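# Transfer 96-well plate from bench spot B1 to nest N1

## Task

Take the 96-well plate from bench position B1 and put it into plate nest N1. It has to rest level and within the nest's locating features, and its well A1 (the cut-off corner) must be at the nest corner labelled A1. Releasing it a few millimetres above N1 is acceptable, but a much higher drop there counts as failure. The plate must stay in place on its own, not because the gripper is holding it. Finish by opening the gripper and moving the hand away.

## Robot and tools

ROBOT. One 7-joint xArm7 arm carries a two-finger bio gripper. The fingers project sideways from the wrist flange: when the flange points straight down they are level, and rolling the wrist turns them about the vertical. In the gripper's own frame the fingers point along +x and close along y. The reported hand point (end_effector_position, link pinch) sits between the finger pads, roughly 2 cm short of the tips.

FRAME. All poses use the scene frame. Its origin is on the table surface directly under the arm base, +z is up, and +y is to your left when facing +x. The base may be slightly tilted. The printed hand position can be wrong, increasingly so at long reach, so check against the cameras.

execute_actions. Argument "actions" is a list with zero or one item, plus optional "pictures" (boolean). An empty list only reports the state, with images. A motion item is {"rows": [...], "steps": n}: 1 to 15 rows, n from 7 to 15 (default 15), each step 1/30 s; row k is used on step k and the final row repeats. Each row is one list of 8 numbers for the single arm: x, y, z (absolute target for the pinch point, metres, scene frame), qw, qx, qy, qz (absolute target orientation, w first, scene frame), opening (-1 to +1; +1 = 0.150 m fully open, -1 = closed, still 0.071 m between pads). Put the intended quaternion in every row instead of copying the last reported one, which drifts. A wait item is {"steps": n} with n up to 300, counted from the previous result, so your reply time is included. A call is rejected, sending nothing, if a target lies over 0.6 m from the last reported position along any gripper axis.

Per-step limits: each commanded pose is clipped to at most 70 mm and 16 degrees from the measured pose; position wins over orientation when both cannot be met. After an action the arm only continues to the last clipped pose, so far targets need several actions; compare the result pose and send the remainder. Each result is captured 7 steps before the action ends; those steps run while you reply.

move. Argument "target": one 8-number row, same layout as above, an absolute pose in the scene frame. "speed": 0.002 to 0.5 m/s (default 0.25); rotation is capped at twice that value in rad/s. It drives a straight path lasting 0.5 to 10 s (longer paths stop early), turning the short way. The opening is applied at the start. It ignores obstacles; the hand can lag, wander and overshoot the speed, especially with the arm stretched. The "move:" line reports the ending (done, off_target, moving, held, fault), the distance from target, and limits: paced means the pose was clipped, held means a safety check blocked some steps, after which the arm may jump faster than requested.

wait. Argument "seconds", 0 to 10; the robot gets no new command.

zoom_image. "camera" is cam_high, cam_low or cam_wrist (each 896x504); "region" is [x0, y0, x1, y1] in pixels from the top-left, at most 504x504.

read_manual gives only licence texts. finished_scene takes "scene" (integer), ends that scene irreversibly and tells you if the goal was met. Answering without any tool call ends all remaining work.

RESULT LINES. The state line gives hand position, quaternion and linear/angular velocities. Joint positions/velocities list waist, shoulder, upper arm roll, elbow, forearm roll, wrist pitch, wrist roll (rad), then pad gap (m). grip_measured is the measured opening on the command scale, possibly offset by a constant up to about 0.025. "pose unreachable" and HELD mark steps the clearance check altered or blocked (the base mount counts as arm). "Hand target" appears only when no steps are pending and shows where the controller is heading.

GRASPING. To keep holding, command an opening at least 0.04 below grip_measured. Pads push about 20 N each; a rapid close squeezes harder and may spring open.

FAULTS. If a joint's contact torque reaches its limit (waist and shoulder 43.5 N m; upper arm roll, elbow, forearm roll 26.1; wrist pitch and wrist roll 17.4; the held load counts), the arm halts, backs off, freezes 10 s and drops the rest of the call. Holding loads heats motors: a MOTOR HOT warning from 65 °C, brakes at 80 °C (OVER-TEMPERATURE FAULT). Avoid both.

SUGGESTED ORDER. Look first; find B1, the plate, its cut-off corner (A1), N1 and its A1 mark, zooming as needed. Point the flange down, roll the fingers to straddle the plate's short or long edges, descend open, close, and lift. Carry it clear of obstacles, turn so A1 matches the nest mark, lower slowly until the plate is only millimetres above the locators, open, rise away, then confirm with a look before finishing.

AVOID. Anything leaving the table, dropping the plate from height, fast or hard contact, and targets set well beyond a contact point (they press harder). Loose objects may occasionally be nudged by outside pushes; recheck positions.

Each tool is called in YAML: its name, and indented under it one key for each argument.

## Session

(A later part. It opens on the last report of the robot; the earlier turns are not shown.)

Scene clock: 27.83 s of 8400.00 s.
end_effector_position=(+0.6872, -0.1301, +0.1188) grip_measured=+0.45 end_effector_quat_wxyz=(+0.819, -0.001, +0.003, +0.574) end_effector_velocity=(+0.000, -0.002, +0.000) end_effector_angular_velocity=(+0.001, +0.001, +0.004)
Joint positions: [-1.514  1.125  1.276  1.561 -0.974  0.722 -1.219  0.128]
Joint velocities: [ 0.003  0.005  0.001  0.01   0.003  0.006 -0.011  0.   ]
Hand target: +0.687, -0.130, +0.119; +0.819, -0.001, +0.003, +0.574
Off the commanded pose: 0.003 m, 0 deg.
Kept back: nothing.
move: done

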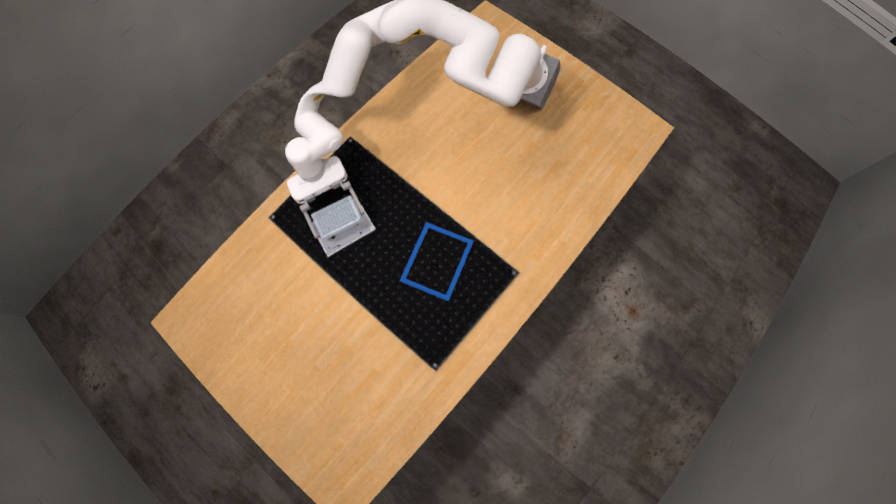

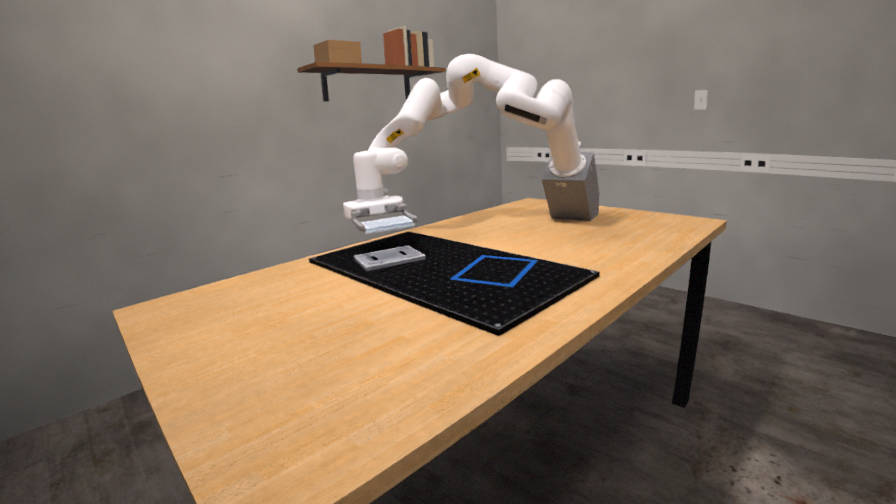

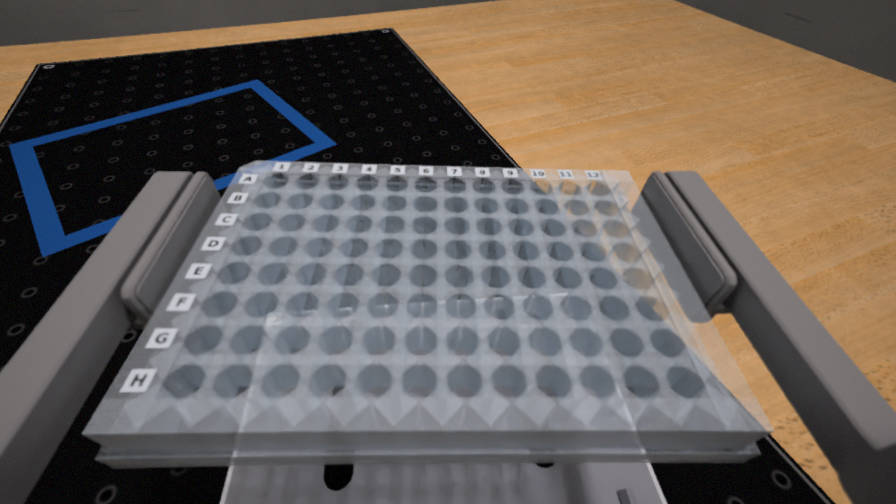

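Lower to just above the nest.

move:
  target: [0.692, -0.122, 0.06, 0.819, 0, 0, 0.574, 0.3]
  speed: 0.06

zoom_image:
  camera: "cam_high"
  region: [270, 150, 410, 280]

Scene clock: 29.40 s of 8400.00 s.
end_effector_position=(+0.6922, -0.1223, +0.0606) grip_measured=+0.45 end_effector_quat_wxyz=(+0.819, -0.000, -0.000, +0.574) end_effector_velocity=(-0.000, -0.002, -0.002) end_effector_angular_velocity=(-0.001, -0.000, -0.002)
Joint positions: [-1.366  1.213  1.189  1.679 -1.021  0.67  -1.2    0.128]
Joint velocities: [ 0.003  0.005 -0.003  0.006 -0.002 -0.001 -0.001 -0.   ]
Hand target: +0.692, -0.122, +0.060; +0.819, -0.000, -0.000, +0.574
Off the commanded pose: 0.001 m, 0 deg.
Kept back: nothing.
move: done

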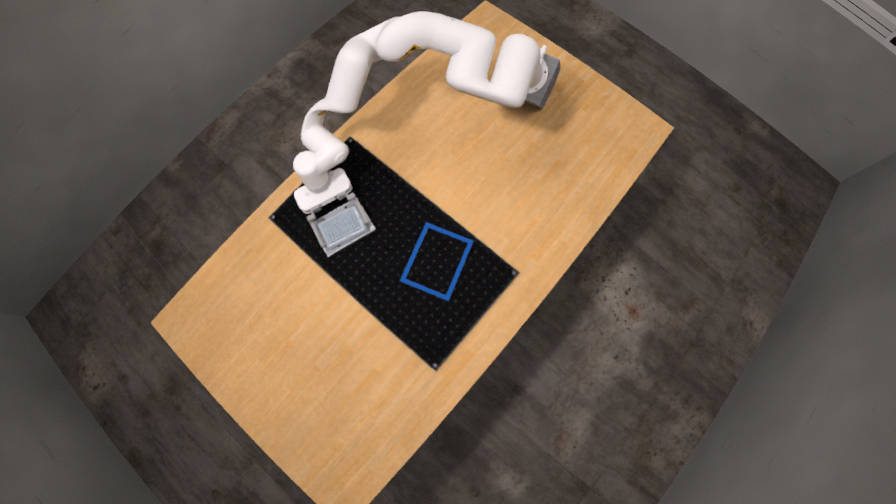

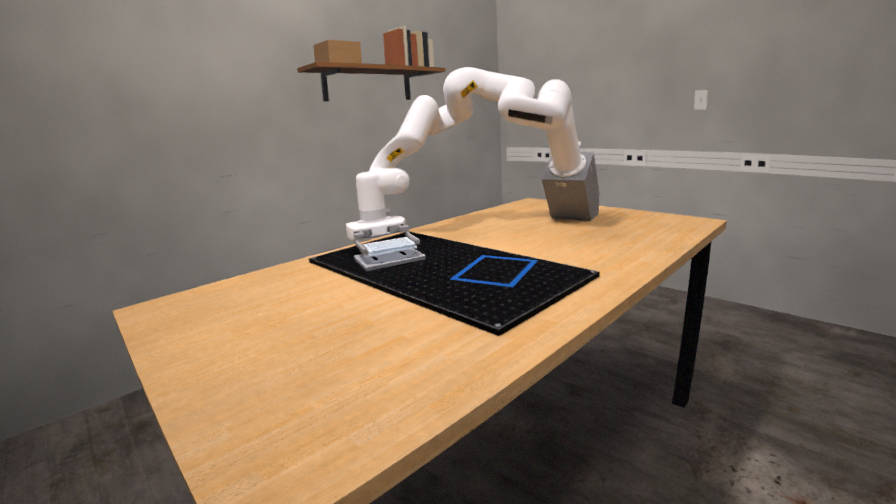

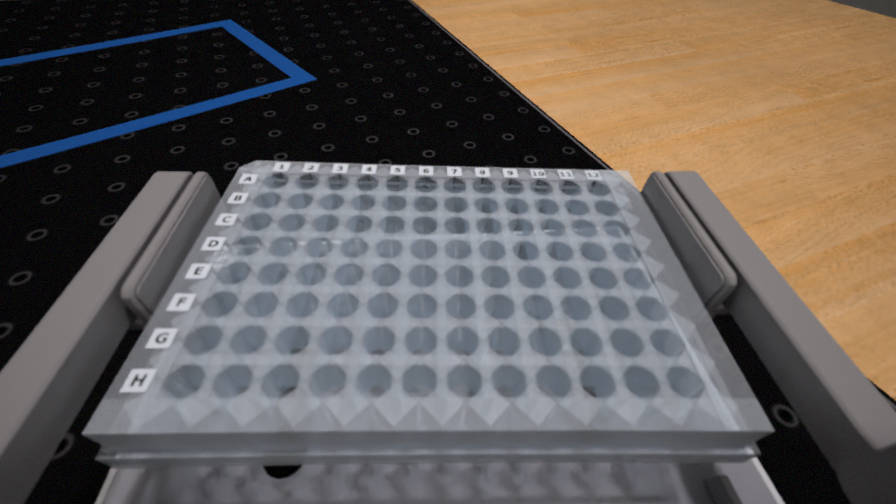

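Region (270, 150, 410, 280) of cam_high's 896x504 image, scaled by 3.600, with more detail than that image has; it fills the top 468 rows of this view, and the rest is white.

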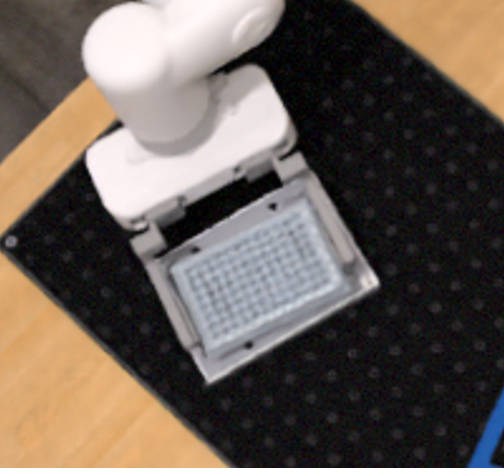

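move:
  target: [0.69, -0.122, 0.05, 0.793, 0, 0, 0.609, 0.3]
  speed: 0.04

zoom_image:
  camera: "cam_high"
  region: [270, 150, 410, 280]

Scene clock: 31.00 s of 8400.00 s.
end_effector_position=(+0.6901, -0.1220, +0.0501) grip_measured=+0.45 end_effector_quat_wxyz=(+0.793, -0.000, -0.000, +0.609) end_effector_velocity=(+0.000, -0.001, -0.000) end_effector_angular_velocity=(-0.000, -0.001, +0.009)
Joint positions: [-1.316  1.25   1.19   1.76  -1.025  0.697 -1.306  0.128]
Joint velocities: [ 0.004  0.004  0.002  0.01  -0.     0.003 -0.012  0.   ]
Hand target: +0.690, -0.122, +0.050; +0.793, -0.000, -0.000, +0.609
Off the commanded pose: 0.000 m, 0 deg.
Kept back: nothing.
move: done

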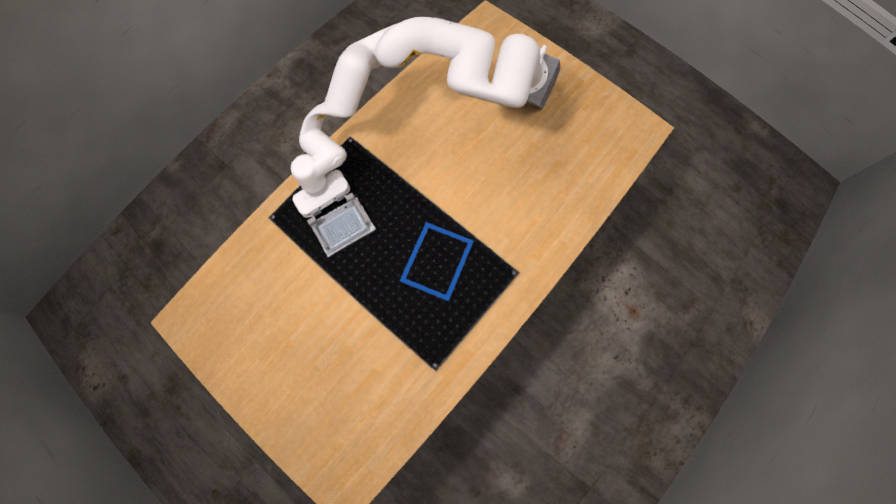

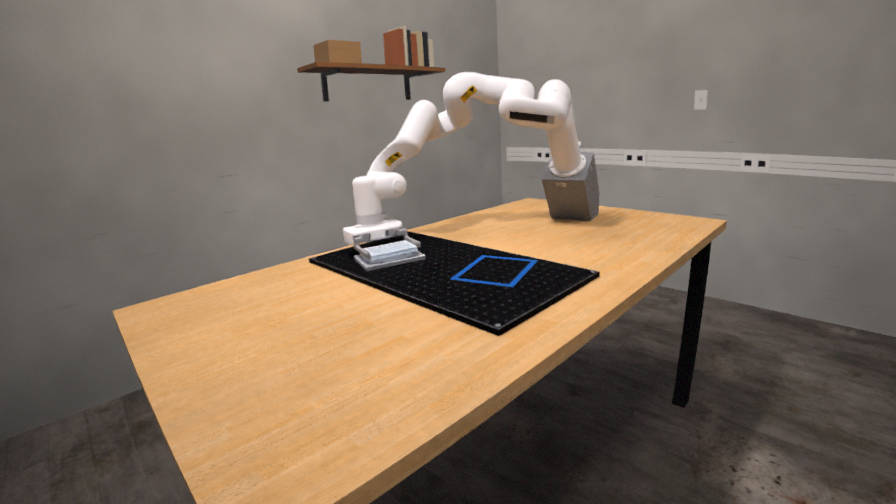

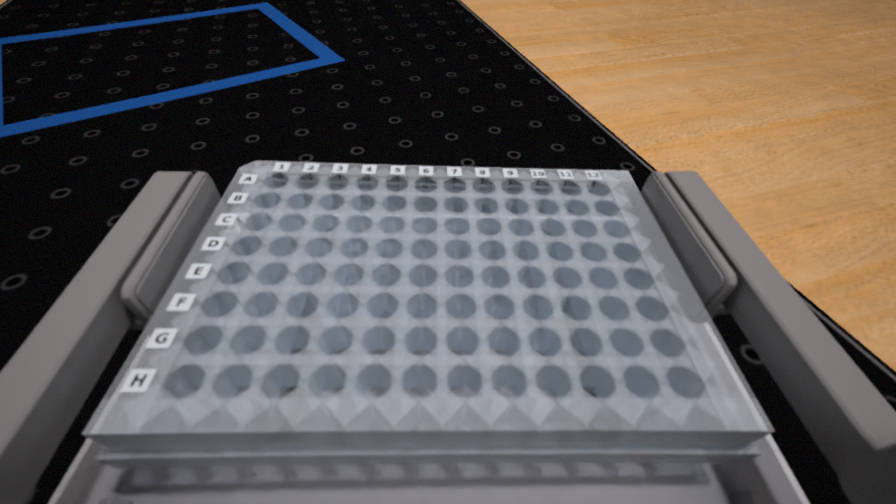

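Region (270, 150, 410, 280) of cam_high's 896x504 image, scaled by 3.600, with more detail than that image has; it fills the top 468 rows of this view, and the rest is white.

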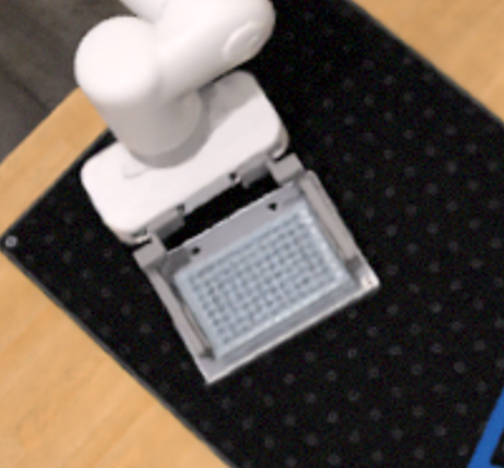

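move:
  target: [0.689, -0.127, 0.041, 0.793, 0, 0, 0.609, 0.3]
  speed: 0.02

zoom_image:
  camera: "cam_high"
  region: [270, 150, 410, 280]

zoom_image:
  camera: "cam_low"
  region: [320, 200, 460, 290]

Scene clock: 32.03 s of 8400.00 s.
end_effector_position=(+0.6896, -0.1268, +0.0419) grip_measured=+0.45 end_effector_quat_wxyz=(+0.793, -0.001, -0.001, +0.609) end_effector_velocity=(-0.001, -0.001, -0.002) end_effector_angular_velocity=(+0.000, +0.001, +0.003)
Joint positions: [-1.298  1.272  1.182  1.793 -1.026  0.695 -1.322  0.128]
Joint velocities: [ 0.003  0.005 -0.001  0.006 -0.001  0.001 -0.006  0.   ]
Hand target: +0.689, -0.127, +0.041; +0.793, -0.000, +0.000, +0.609
Off the commanded pose: 0.001 m, 0 deg.
Kept back: nothing.
move: done

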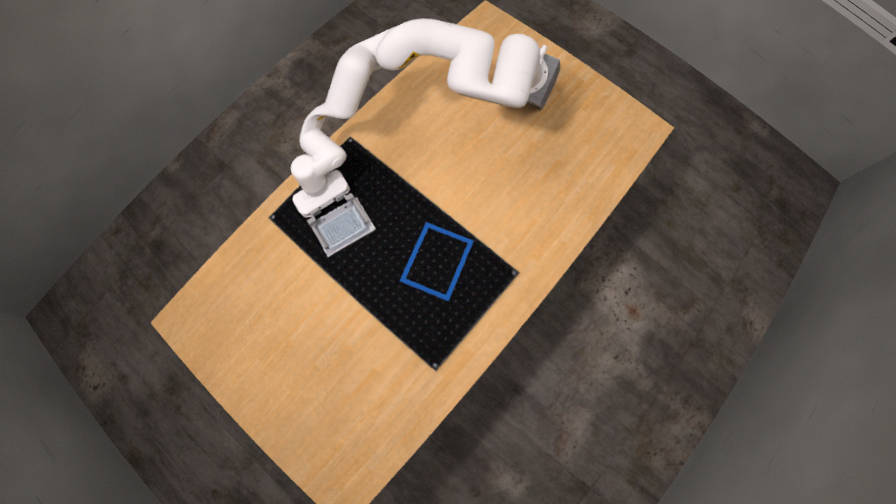

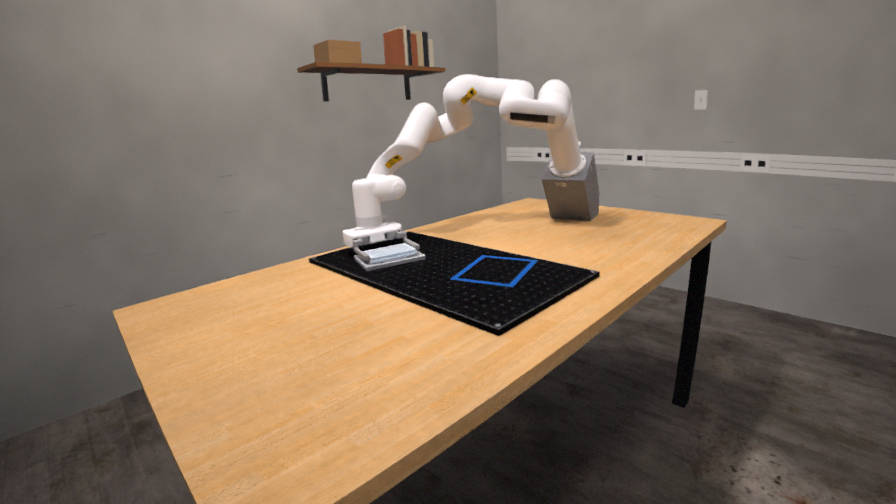

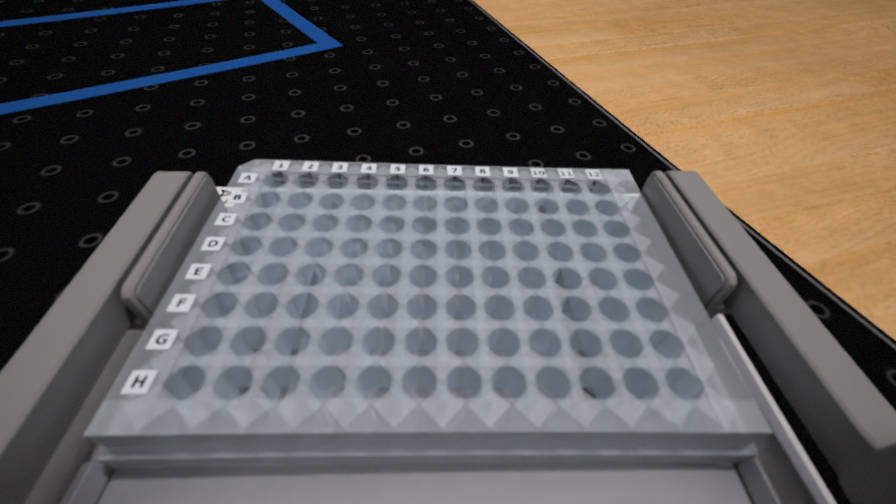

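Region (270, 150, 410, 280) of cam_high's 896x504 image, scaled by 3.600, with more detail than that image has; it fills the top 468 rows of this view, and the rest is white.

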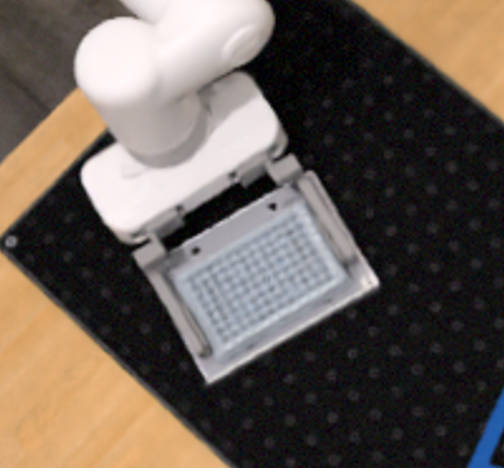

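Region (320, 200, 460, 290) of cam_low's 896x504 image, scaled by 3.600, with more detail than that image has; it fills the top 324 rows of this view, and the rest is white.

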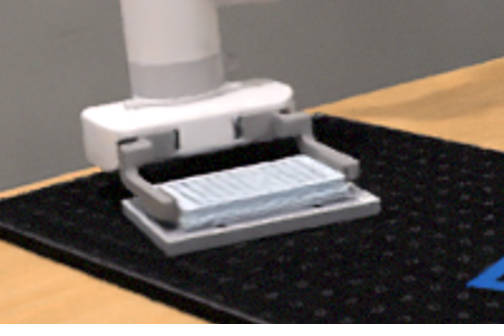

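move:
  target: [0.686, -0.133, 0.046, 0.793, 0, 0, 0.609, 0.3]
  speed: 0.02

zoom_image:
  camera: "cam_high"
  region: [270, 150, 410, 280]

Scene clock: 33.07 s of 8400.00 s.
end_effector_position=(+0.6858, -0.1330, +0.0457) grip_measured=+0.45 end_effector_quat_wxyz=(+0.793, +0.000, +0.000, +0.609) end_effector_velocity=(+0.002, +0.003, +0.002) end_effector_angular_velocity=(+0.004, -0.004, +0.003)
Joint positions: [-1.317  1.27   1.187  1.783 -1.022  0.699 -1.334  0.128]
Joint velocities: [-0.    -0.002  0.005 -0.003  0.002 -0.001 -0.001  0.   ]
Hand target: +0.686, -0.133, +0.046; +0.793, +0.000, +0.000, +0.609
Off the commanded pose: 0.000 m, 0 deg.
Kept back: nothing.
move: done

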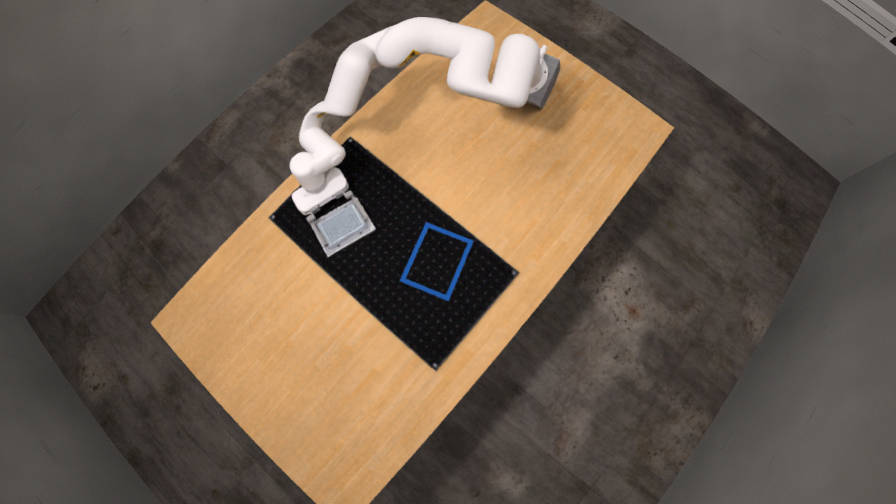

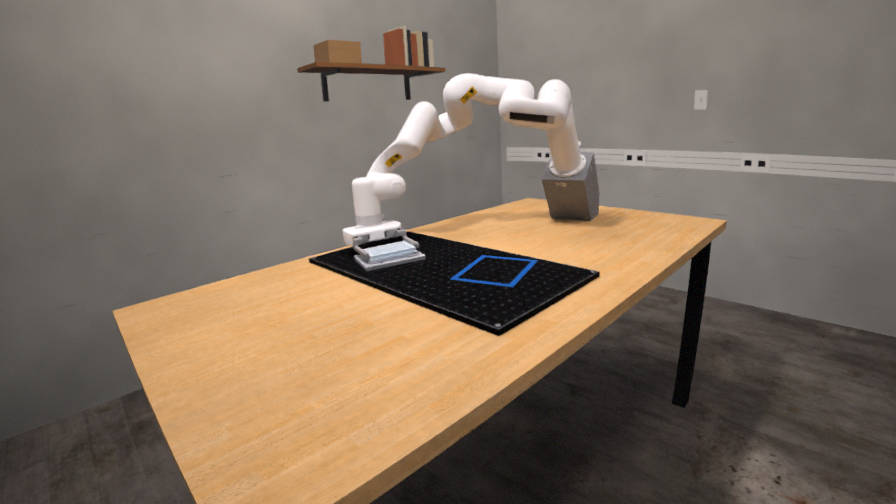

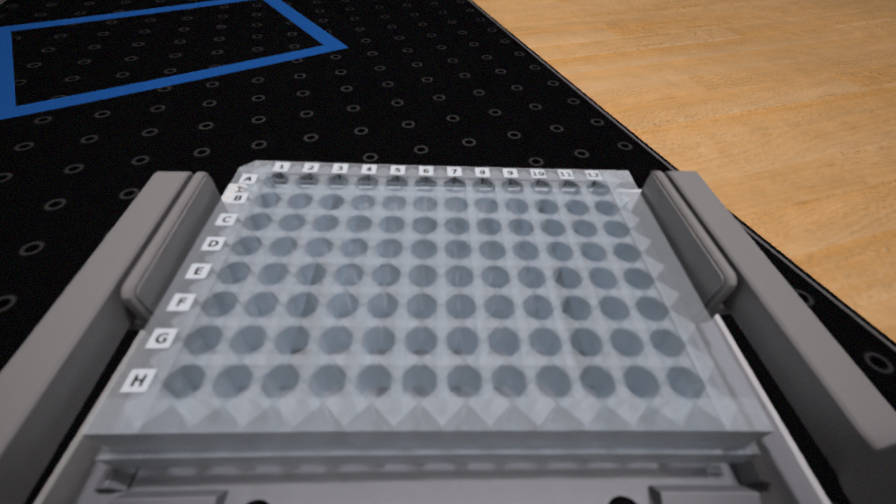

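Region (270, 150, 410, 280) of cam_high's 896x504 image, scaled by 3.600, with more detail than that image has; it fills the top 468 rows of this view, and the rest is white.

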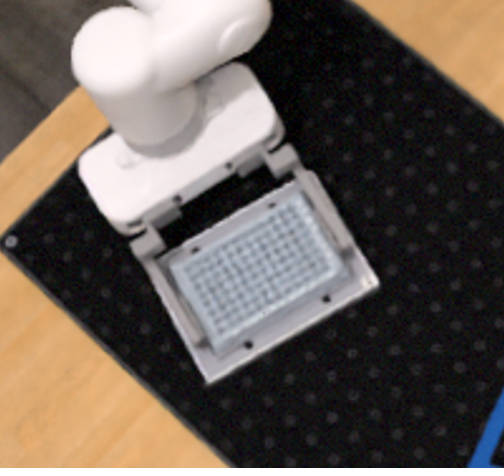

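move:
  target: [0.6875, -0.1325, 0.039, 0.793, 0, 0, 0.609, 0.3]
  speed: 0.015

zoom_image:
  camera: "cam_low"
  region: [320, 200, 460, 290]

Scene clock: 34.00 s of 8400.00 s.
end_effector_position=(+0.6881, -0.1323, +0.0403) grip_measured=+0.45 end_effector_quat_wxyz=(+0.793, -0.001, -0.001, +0.609) end_effector_velocity=(+0.000, -0.000, -0.002) end_effector_angular_velocity=(-0.003, +0.002, +0.002)
Joint positions: [-1.297  1.282  1.182  1.807 -1.023  0.697 -1.338  0.128]
Joint velocities: [ 0.005  0.001 -0.003  0.006 -0.002  0.001 -0.001 -0.   ]
Hand target: +0.688, -0.133, +0.039; +0.793, -0.000, -0.000, +0.609
Off the commanded pose: 0.001 m, 0 deg.
Kept back: nothing.
move: done

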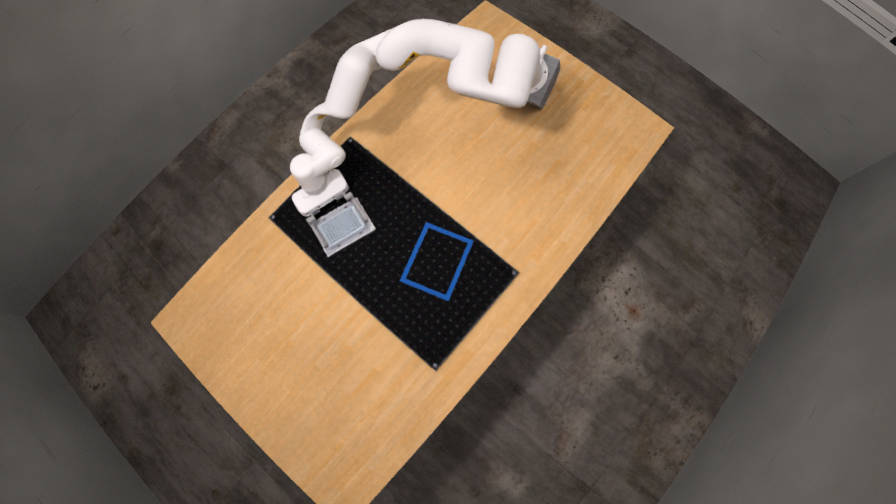

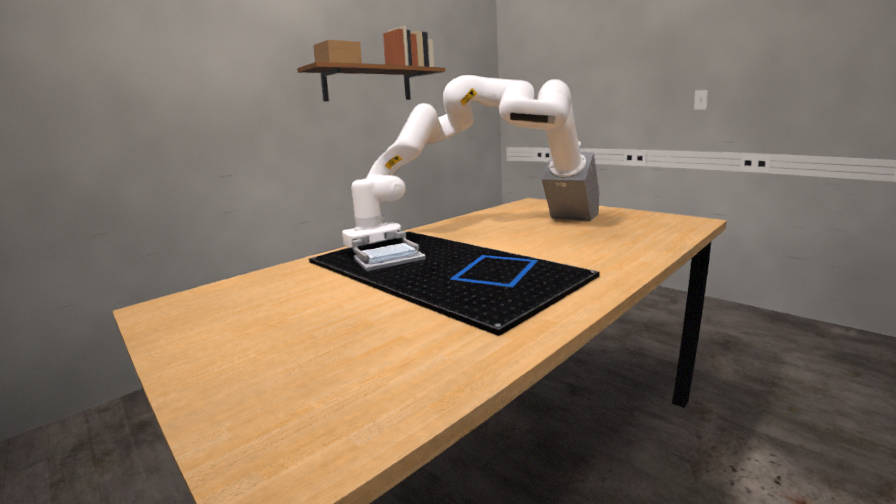

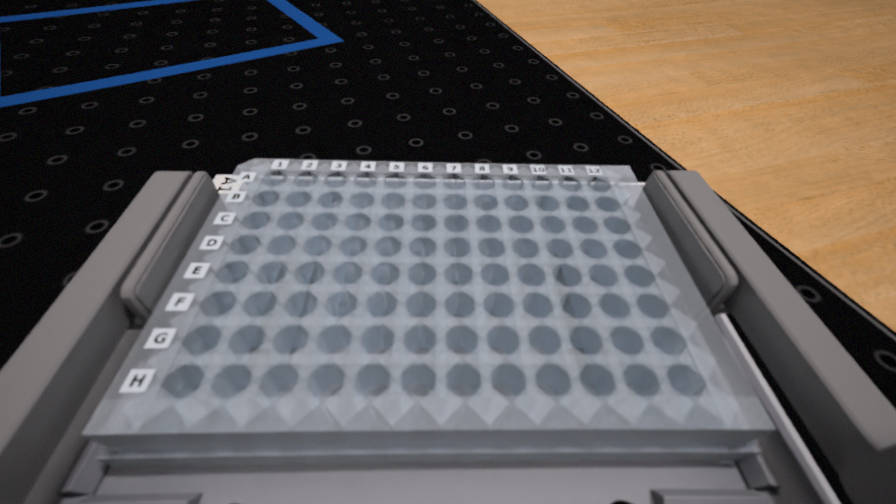

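Region (320, 200, 460, 290) of cam_low's 896x504 image, scaled by 3.600, with more detail than that image has; it fills the top 324 rows of this view, and the rest is white.

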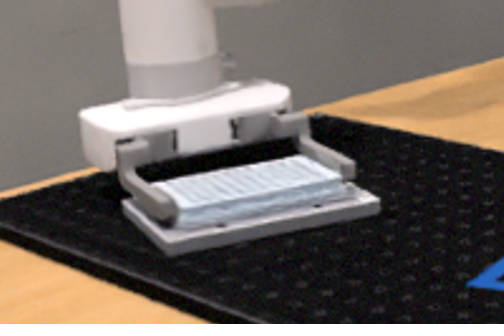

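move:
  target: [0.6865, -0.1365, 0.045, 0.793, 0, 0, 0.609, 0.3]
  speed: 0.015

move:
  target: [0.6865, -0.1365, 0.038, 0.793, 0, 0, 0.609, 0.3]
  speed: 0.015

zoom_image:
  camera: "cam_low"
  region: [320, 200, 460, 290]

Scene clock: 35.17 s of 8400.00 s.
end_effector_position=(+0.6862, -0.1367, +0.0447) grip_measured=+0.45 end_effector_quat_wxyz=(+0.793, +0.000, +0.000, +0.609) end_effector_velocity=(+0.001, +0.002, +0.001) end_effector_angular_velocity=(+0.004, -0.004, +0.002)
Joint positions: [-1.312  1.277  1.187  1.799 -1.019  0.704 -1.345  0.128]
Joint velocities: [ 0.     0.     0.004 -0.002  0.001 -0.001 -0.001 -0.   ]
Hand target: +0.686, -0.136, +0.045; +0.793, +0.000, +0.000, +0.609
Off the commanded pose: 0.000 m, 0 deg.
Kept back: nothing.
move: done

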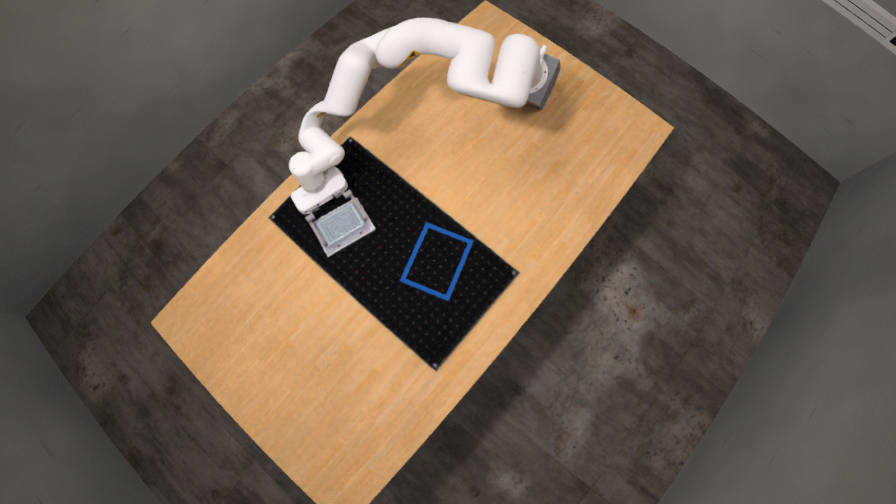

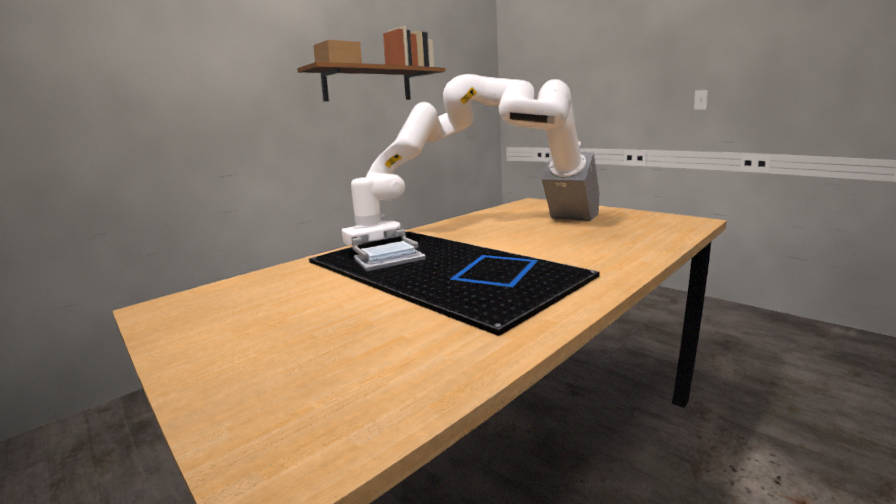

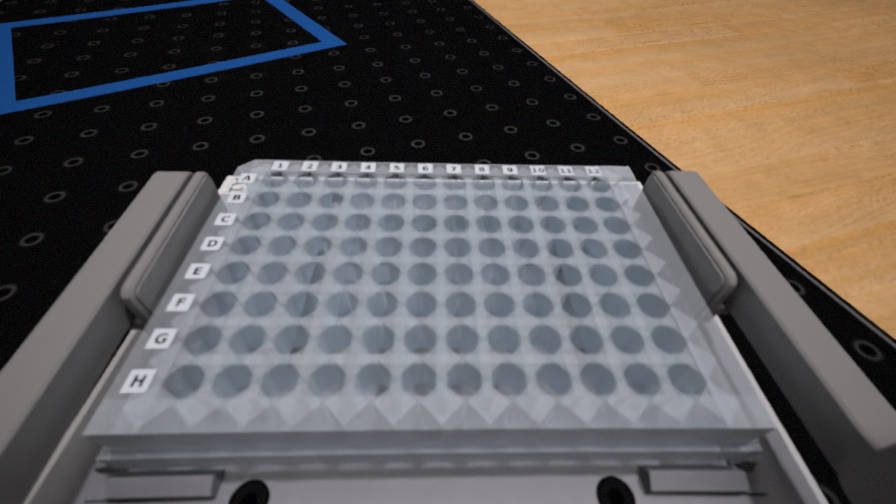

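Scene clock: 35.87 s of 8400.00 s.
end_effector_position=(+0.6864, -0.1363, +0.0385) grip_measured=+0.45 end_effector_quat_wxyz=(+0.793, +0.000, -0.000, +0.610) end_effector_velocity=(+0.000, -0.000, -0.002) end_effector_angular_velocity=(+0.000, +0.000, -0.000)
Joint positions: [-1.297  1.289  1.181  1.816 -1.022  0.7   -1.348  0.128]
Joint velocities: [ 0.004  0.003 -0.002  0.005 -0.    -0.    -0.001  0.   ]
Hand target: +0.687, -0.137, +0.038; +0.793, -0.000, -0.000, +0.609
Off the commanded pose: 0.001 m, 0 deg.
Kept back: nothing.
move: done

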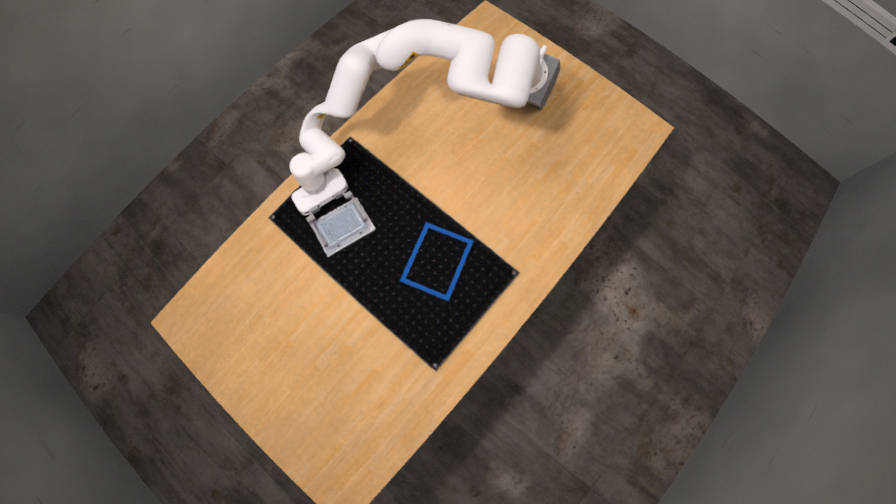

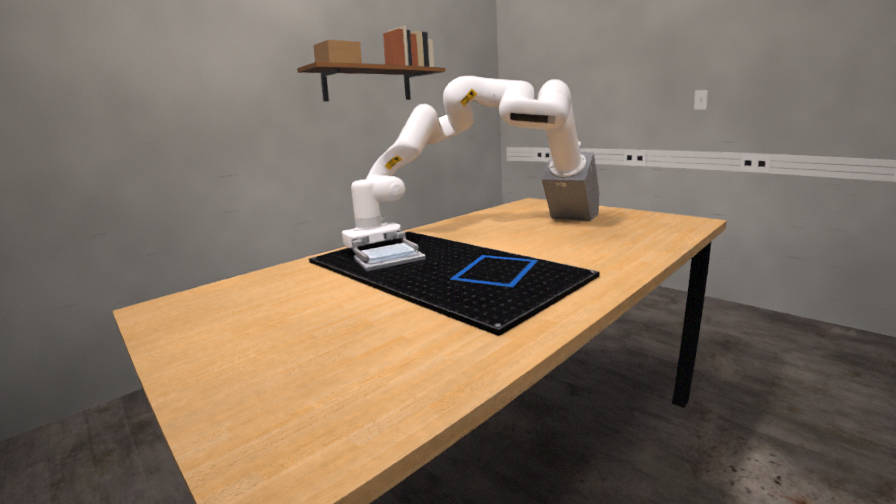

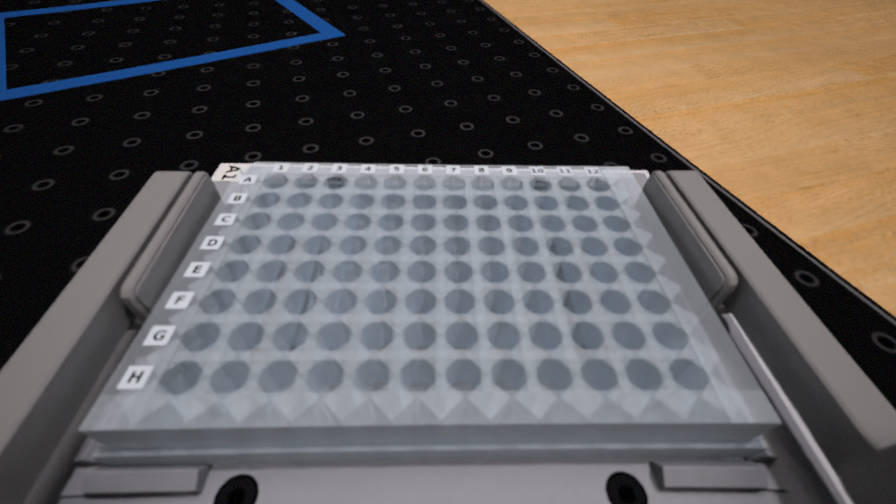

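Region (320, 200, 460, 290) of cam_low's 896x504 image, scaled by 3.600, with more detail than that image has; it fills the top 324 rows of this view, and the rest is white.

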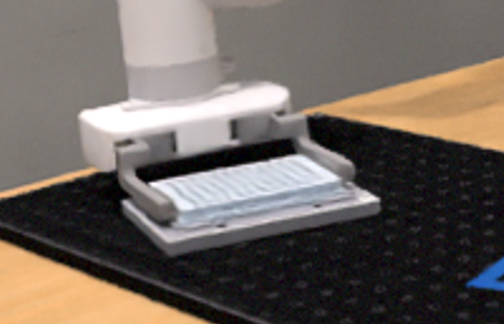

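Seems seated. Release and lift.

move:
  target: [0.6865, -0.1365, 0.04, 0.793, 0, 0, 0.609, 1]
  speed: 0.015

move:
  target: [0.68, -0.16, 0.13, 0.793, 0, 0, 0.609, 1]
  speed: 0.1

zoom_image:
  camera: "cam_low"
  region: [320, 200, 460, 290]

Scene clock: 36.87 s of 8400.00 s.
end_effector_position=(+0.6865, -0.1365, +0.0400) grip_measured=+1.00 end_effector_quat_wxyz=(+0.793, -0.000, +0.000, +0.609) end_effector_velocity=(-0.000, +0.001, -0.000) end_effector_angular_velocity=(+0.001, +0.001, +0.002)
Joint positions: [-1.3    1.286  1.182  1.812 -1.021  0.701 -1.347  0.15 ]
Joint velocities: [ 0.001 -0.     0.    -0.002 -0.     0.001  0.     0.   ]
Hand target: +0.686, -0.136, +0.040; +0.793, +0.000, +0.000, +0.609
Off the commanded pose: 0.000 m, 0 deg.
Kept back: nothing.
move: done

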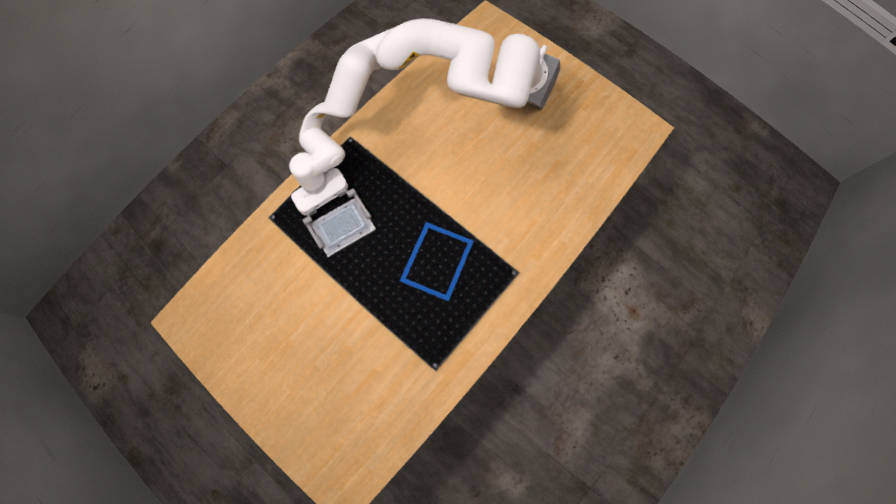

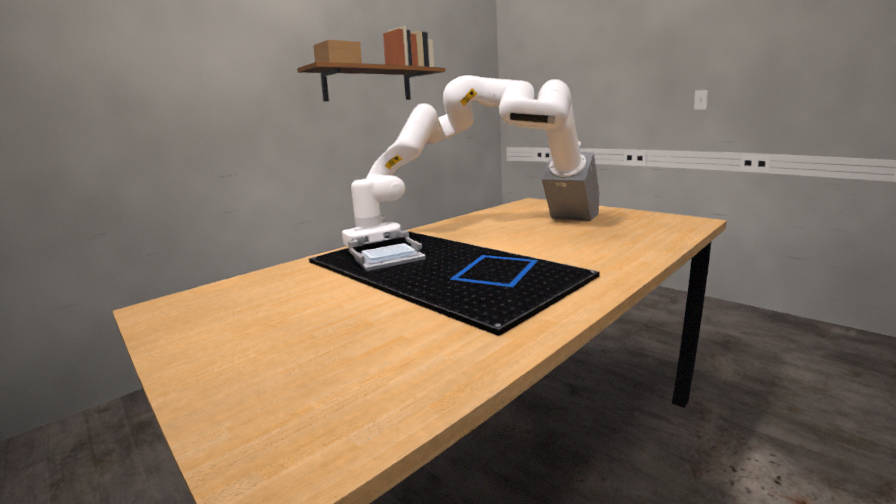

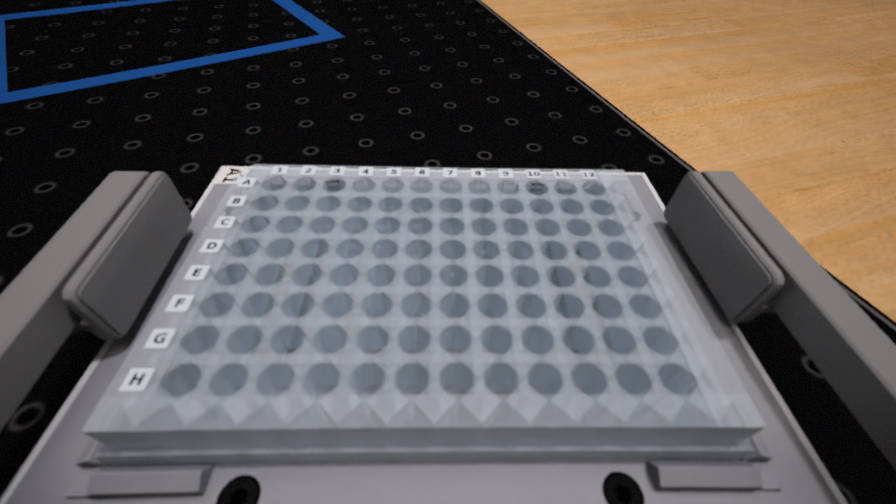

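Scene clock: 38.20 s of 8400.00 s.
end_effector_position=(+0.6797, -0.1595, +0.1292) grip_measured=+1.00 end_effector_quat_wxyz=(+0.793, +0.001, +0.000, +0.609) end_effector_velocity=(+0.001, +0.000, +0.003) end_effector_angular_velocity=(+0.001, -0.003, +0.001)
Joint positions: [-1.513  1.169  1.3    1.658 -0.949  0.787 -1.394  0.15 ]
Joint velocities: [-0.004 -0.002  0.006 -0.002  0.002  0.001 -0.002  0.   ]
Hand target: +0.680, -0.160, +0.130; +0.793, +0.000, +0.000, +0.609
Off the commanded pose: 0.001 m, 0 deg.
Kept back: nothing.
move: done

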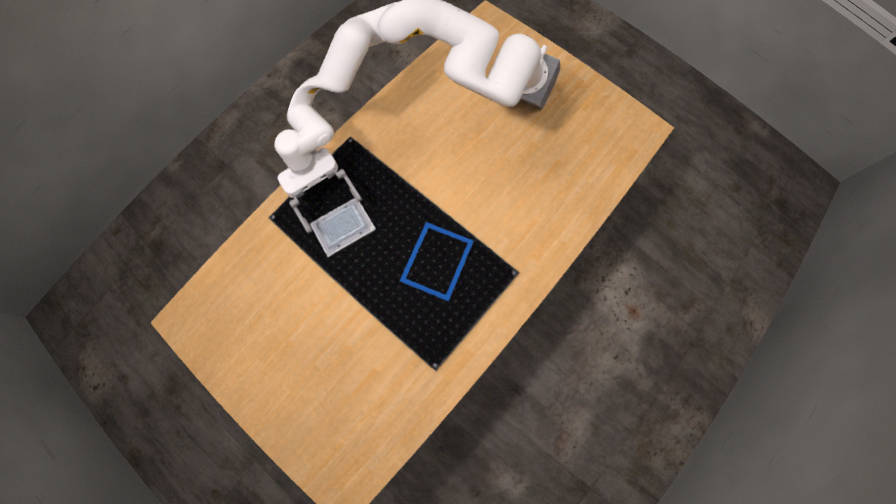

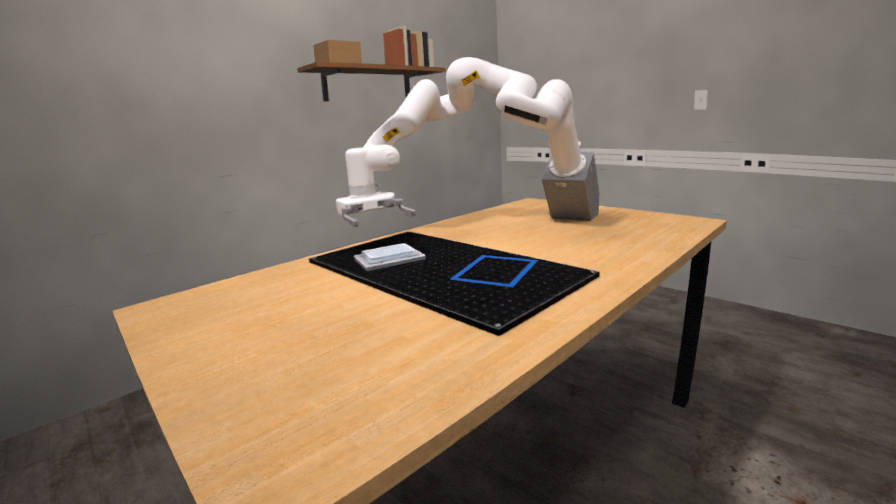

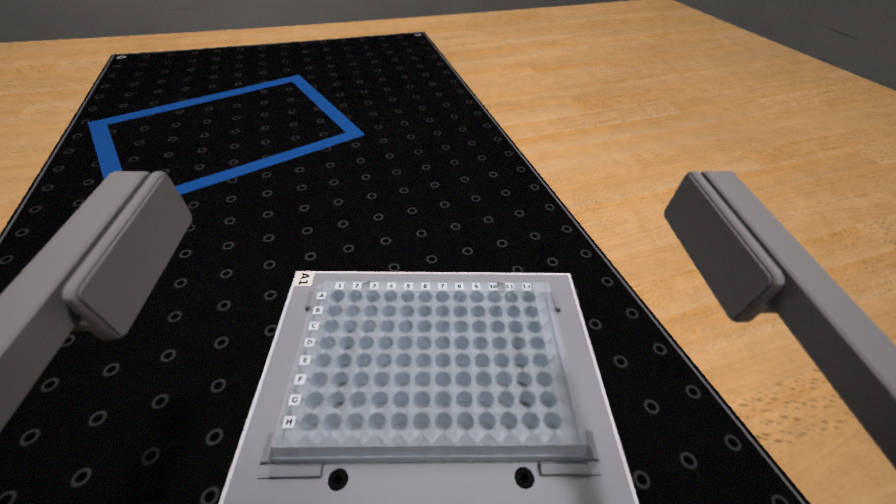

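Region (320, 200, 460, 290) of cam_low's 896x504 image, scaled by 3.600, with more detail than that image has; it fills the top 324 rows of this view, and the rest is white.

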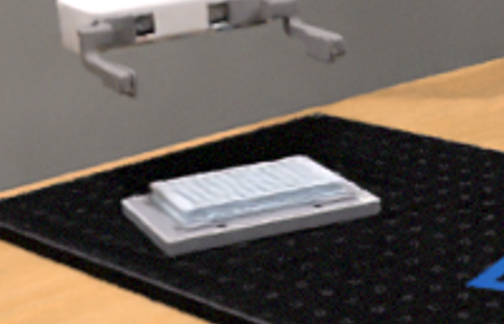

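finished_scene:
  scene: 1

The scene is finished: the task was done.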